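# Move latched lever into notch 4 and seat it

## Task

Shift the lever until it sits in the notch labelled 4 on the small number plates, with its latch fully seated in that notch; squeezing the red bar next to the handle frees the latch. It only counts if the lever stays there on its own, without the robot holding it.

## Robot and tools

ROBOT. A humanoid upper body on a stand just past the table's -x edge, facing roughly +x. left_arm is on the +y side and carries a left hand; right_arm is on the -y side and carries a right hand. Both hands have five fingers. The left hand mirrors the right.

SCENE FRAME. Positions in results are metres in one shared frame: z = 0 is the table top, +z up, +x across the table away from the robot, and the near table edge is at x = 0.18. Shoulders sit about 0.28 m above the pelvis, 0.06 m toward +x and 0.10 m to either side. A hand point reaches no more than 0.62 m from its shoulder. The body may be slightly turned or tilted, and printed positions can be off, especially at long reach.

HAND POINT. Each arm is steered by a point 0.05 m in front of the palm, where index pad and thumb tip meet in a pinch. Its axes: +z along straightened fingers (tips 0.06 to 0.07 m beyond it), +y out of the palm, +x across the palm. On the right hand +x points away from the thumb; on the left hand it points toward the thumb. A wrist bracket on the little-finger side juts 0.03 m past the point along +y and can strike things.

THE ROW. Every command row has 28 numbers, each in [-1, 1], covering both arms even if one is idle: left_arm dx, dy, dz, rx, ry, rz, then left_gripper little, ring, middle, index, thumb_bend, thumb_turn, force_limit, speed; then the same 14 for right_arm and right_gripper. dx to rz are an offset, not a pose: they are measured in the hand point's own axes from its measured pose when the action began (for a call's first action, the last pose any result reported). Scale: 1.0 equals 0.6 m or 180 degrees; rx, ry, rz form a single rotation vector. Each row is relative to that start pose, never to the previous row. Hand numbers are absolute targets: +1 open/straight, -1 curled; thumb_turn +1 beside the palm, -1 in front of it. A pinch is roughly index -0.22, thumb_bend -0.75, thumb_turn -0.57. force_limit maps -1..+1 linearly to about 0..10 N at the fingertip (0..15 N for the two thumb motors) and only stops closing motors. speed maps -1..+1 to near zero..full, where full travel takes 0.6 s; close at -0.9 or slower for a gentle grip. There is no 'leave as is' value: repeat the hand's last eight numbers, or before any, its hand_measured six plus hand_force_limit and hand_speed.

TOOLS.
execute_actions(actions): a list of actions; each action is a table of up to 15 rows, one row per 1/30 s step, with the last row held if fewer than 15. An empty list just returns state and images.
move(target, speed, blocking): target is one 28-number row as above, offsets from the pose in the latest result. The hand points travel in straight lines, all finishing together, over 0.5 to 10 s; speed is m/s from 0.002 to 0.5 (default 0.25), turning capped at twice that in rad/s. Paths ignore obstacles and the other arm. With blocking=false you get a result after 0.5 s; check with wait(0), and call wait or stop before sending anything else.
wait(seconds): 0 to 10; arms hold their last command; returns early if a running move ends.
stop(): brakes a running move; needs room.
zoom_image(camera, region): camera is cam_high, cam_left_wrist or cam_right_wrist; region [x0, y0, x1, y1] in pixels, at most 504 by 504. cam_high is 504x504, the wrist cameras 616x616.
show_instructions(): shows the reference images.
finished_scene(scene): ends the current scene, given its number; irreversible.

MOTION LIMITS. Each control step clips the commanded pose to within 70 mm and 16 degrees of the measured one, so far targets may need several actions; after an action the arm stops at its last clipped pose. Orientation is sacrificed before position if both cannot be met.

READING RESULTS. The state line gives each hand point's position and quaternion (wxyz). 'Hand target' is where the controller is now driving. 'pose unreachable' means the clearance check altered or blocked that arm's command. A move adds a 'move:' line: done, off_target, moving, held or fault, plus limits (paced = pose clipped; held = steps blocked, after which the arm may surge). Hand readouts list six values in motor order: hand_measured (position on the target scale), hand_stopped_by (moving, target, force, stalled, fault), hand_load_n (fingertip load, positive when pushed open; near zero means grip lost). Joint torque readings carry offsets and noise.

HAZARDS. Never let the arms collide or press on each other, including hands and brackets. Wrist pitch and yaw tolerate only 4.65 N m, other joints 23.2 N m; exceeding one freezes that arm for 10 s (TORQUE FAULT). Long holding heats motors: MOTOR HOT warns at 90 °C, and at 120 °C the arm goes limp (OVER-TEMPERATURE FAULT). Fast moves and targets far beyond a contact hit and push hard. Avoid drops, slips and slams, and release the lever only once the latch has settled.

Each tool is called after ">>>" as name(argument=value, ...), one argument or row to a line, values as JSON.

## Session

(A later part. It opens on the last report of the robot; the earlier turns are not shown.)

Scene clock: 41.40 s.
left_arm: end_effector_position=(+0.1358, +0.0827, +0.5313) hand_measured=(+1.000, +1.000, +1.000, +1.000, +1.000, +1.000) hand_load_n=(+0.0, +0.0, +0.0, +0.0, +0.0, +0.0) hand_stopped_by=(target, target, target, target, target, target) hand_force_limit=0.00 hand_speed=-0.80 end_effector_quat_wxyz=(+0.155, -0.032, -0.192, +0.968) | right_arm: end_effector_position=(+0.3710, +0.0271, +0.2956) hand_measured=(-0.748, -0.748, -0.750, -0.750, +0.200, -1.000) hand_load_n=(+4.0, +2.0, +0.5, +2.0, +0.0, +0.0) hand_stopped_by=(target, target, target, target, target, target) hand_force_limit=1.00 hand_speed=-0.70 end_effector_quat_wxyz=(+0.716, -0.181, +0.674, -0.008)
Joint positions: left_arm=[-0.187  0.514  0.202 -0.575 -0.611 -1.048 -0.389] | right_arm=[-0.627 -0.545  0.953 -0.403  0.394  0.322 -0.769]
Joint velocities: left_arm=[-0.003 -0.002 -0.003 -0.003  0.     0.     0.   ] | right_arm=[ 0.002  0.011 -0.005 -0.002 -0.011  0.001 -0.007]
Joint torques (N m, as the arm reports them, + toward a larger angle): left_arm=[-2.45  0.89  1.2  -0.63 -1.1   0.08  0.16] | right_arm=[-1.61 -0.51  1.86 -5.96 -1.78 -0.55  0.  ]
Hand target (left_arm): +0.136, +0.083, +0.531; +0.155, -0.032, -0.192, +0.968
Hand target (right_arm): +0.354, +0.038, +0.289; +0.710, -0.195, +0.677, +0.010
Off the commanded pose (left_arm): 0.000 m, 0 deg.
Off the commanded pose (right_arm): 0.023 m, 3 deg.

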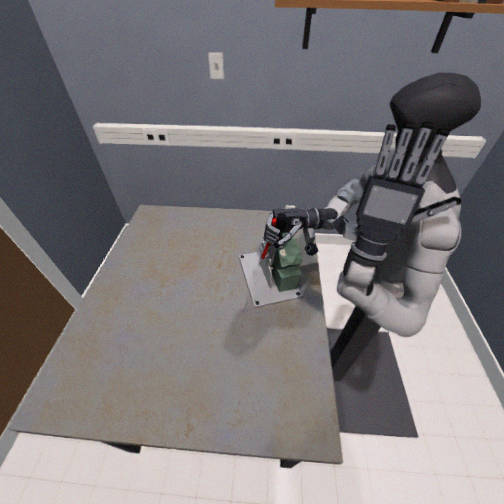

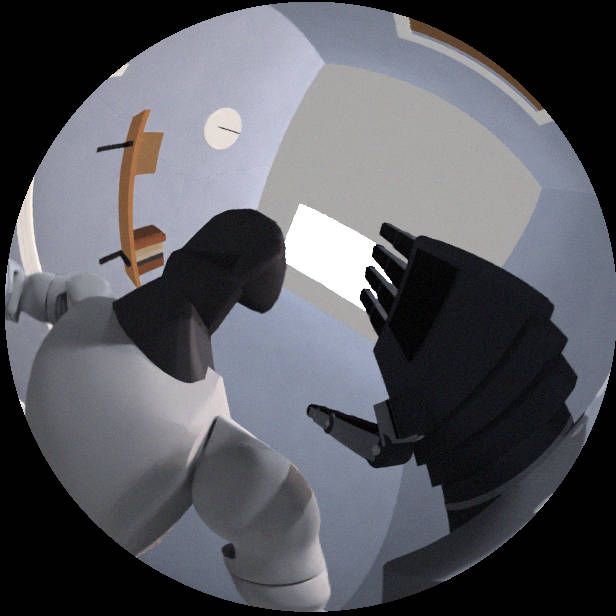

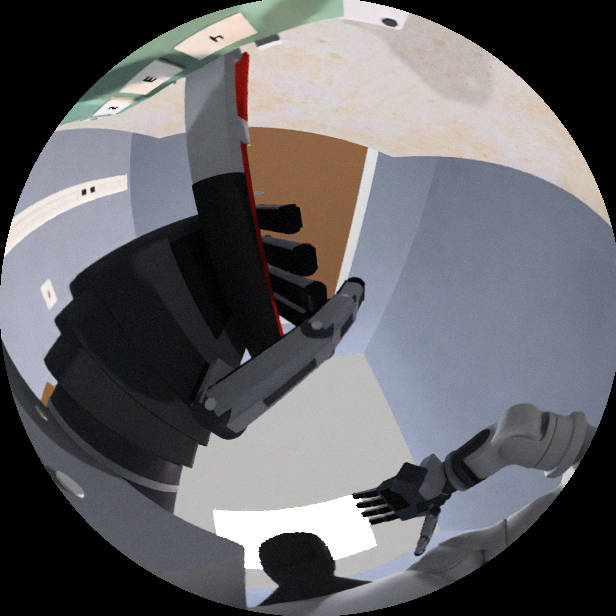

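>>> move(
  target=[0,0,0,0,0,0,1,1,1,1,1,1,0,-0.8,0.015,0.105,0.015,-0.02,0,-0.025,0.3,0.3,0.3,0.3,0.6,-1,1,-0.75],
  speed=0.03,
)

>>> zoom_image(
  camera="cam_high",
  region=[220,190,330,300],
)

Scene clock: 46.43 s.
left_arm: end_effector_position=(+0.1358, +0.0827, +0.5313) hand_measured=(+1.000, +1.000, +1.000, +1.000, +1.000, +1.000) hand_load_n=(+0.0, +0.0, +0.0, +0.0, +0.0, +0.0) hand_stopped_by=(target, target, target, target, target, target) hand_force_limit=0.00 hand_speed=-0.80 end_effector_quat_wxyz=(+0.155, -0.032, -0.192, +0.968) | right_arm: end_effector_position=(+0.3804, +0.0654, +0.2772) hand_measured=(+0.300, +0.300, +0.300, +0.300, +0.600, -1.000) hand_load_n=(+0.0, +0.0, +0.0, +0.0, +0.0, +0.0) hand_stopped_by=(target, target, target, target, target, target) hand_force_limit=1.00 hand_speed=-0.75 end_effector_quat_wxyz=(+0.720, -0.214, +0.659, -0.049)
Joint positions: left_arm=[-0.187  0.514  0.202 -0.575 -0.611 -1.048 -0.389] | right_arm=[-0.752 -0.38   1.09  -0.203  0.328  0.356 -0.864]
Joint velocities: left_arm=[ 0.    -0.006  0.009 -0.023 -0.003  0.     0.   ] | right_arm=[ 0.008  0.     0.008  0.    -0.002  0.     0.   ]
Joint torques (N m, as the arm reports them, + toward a larger angle): left_arm=[-2.24  0.91  1.17 -0.61 -1.21  0.07  0.16] | right_arm=[-3.33  4.64  0.93 -3.35 -0.75 -0.55  0.96]
Hand target (left_arm): +0.136, +0.083, +0.531; +0.155, -0.032, -0.192, +0.968
Hand target (right_arm): +0.365, +0.085, +0.272; +0.710, -0.229, +0.665, -0.014
Off the commanded pose (left_arm): 0.000 m, 0 deg.
Off the commanded pose (right_arm): 0.026 m, 5 deg.
move: off_target (right_arm)

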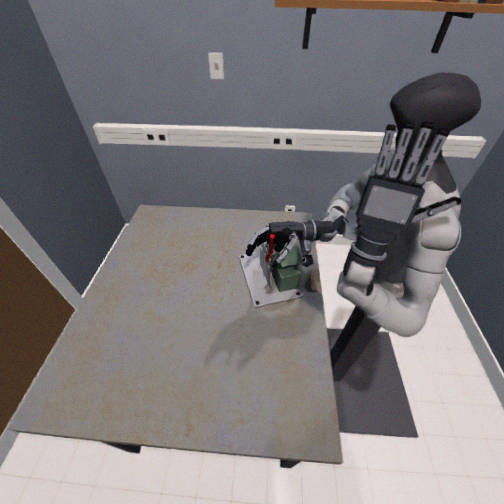

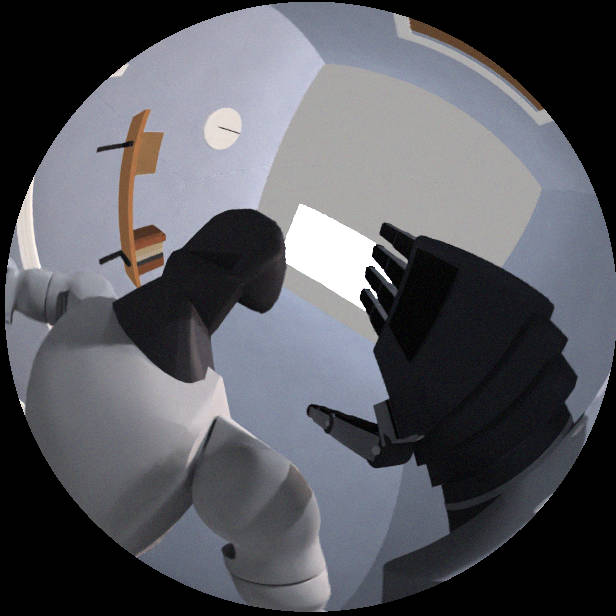

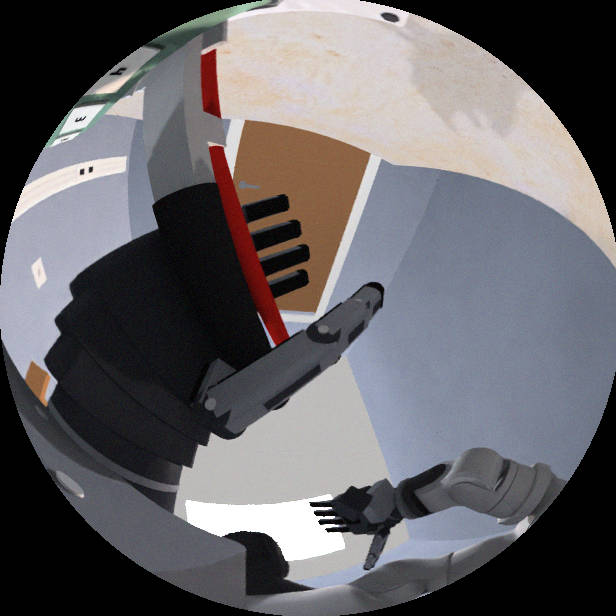

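Region (220, 190, 330, 300) of cam_high's 504x504 image, scaled by 4.582, with more detail than that image has.

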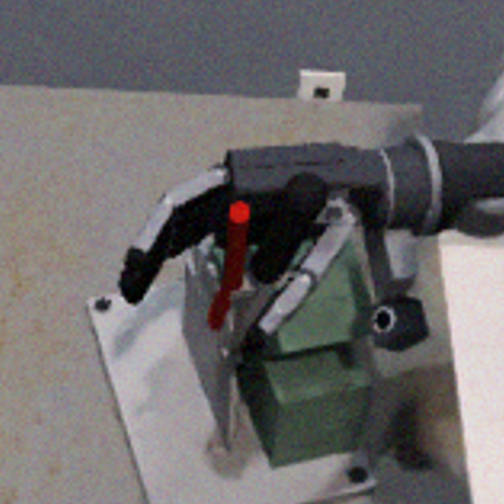

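>>> move(
  target=[0,0,0,0,0,0,1,1,1,1,1,1,0,-0.8,-0.01,-0.03,-0.035,0,0,0,1,1,1,1,1,-1,1,0],
  speed=0.04,
)

>>> finished_scene(
  scene=2,
)

Scene clock: 49.43 s.
left_arm: end_effector_position=(+0.1358, +0.0827, +0.5313) hand_measured=(+1.000, +1.000, +1.000, +1.000, +1.000, +1.000) hand_load_n=(+0.0, +0.0, +0.0, +0.0, +0.0, +0.0) hand_stopped_by=(target, target, target, target, target, target) hand_force_limit=0.00 hand_speed=-0.80 end_effector_quat_wxyz=(+0.155, -0.032, -0.192, +0.968) | right_arm: end_effector_position=(+0.3630, +0.0467, +0.2898) hand_measured=(+1.000, +1.000, +1.000, +1.000, +1.000, -1.000) hand_load_n=(+0.0, +0.0, +0.0, +0.0, +0.0, +0.0) hand_stopped_by=(target, target, target, target, target, target) hand_force_limit=1.00 hand_speed=0.00 end_effector_quat_wxyz=(+0.722, -0.214, +0.656, -0.050)
Joint positions: left_arm=[-0.187  0.514  0.202 -0.575 -0.611 -1.048 -0.389] | right_arm=[-0.7   -0.499  1.075 -0.407  0.343  0.425 -0.886]
Joint velocities: left_arm=[-0.011 -0.014  0.012  0.005 -0.005  0.     0.   ] | right_arm=[ 0.006  0.005 -0.017  0.    -0.003  0.003  0.   ]
Joint torques (N m, as the arm reports them, + toward a larger angle): left_arm=[-2.26  0.95  1.26 -0.57 -1.08  0.07  0.18] | right_arm=[-3.19  0.57 -2.56 -3.26 -1.13 -0.23 -0.37]
Hand target (left_arm): +0.136, +0.083, +0.531; +0.155, -0.032, -0.192, +0.968
Hand target (right_arm): +0.363, +0.046, +0.289; +0.720, -0.213, +0.659, -0.050
Off the commanded pose (left_arm): 0.000 m, 0 deg.
Off the commanded pose (right_arm): 0.001 m, 0 deg.
move: done

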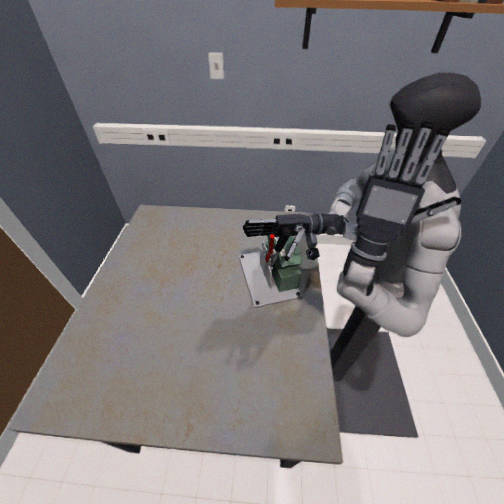

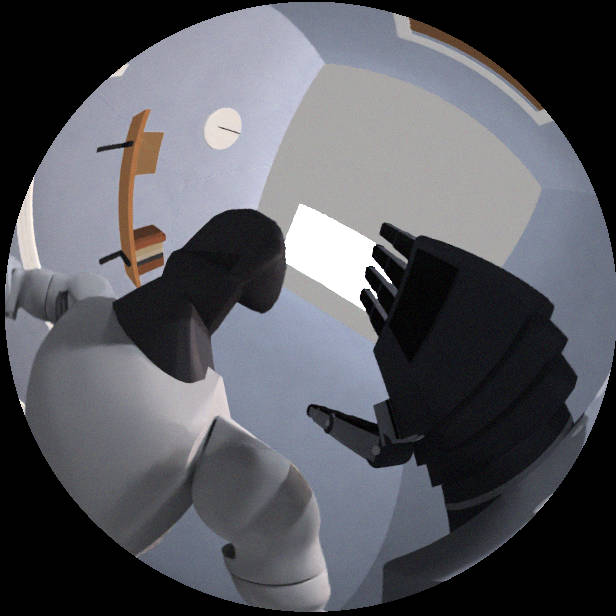

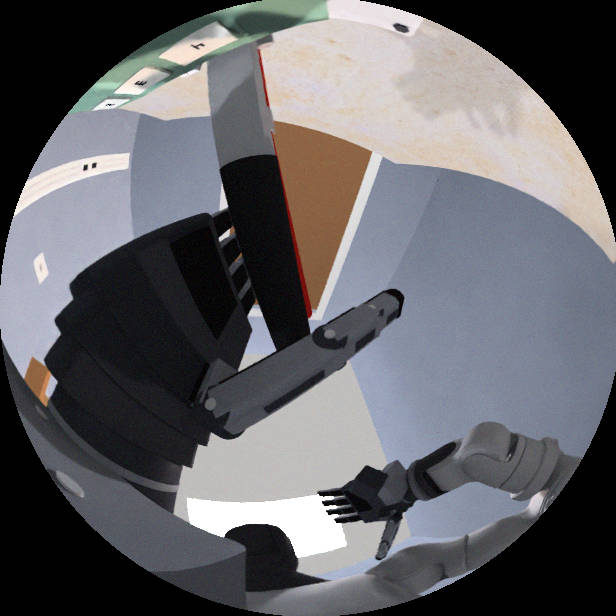

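The scene is finished: the task was done.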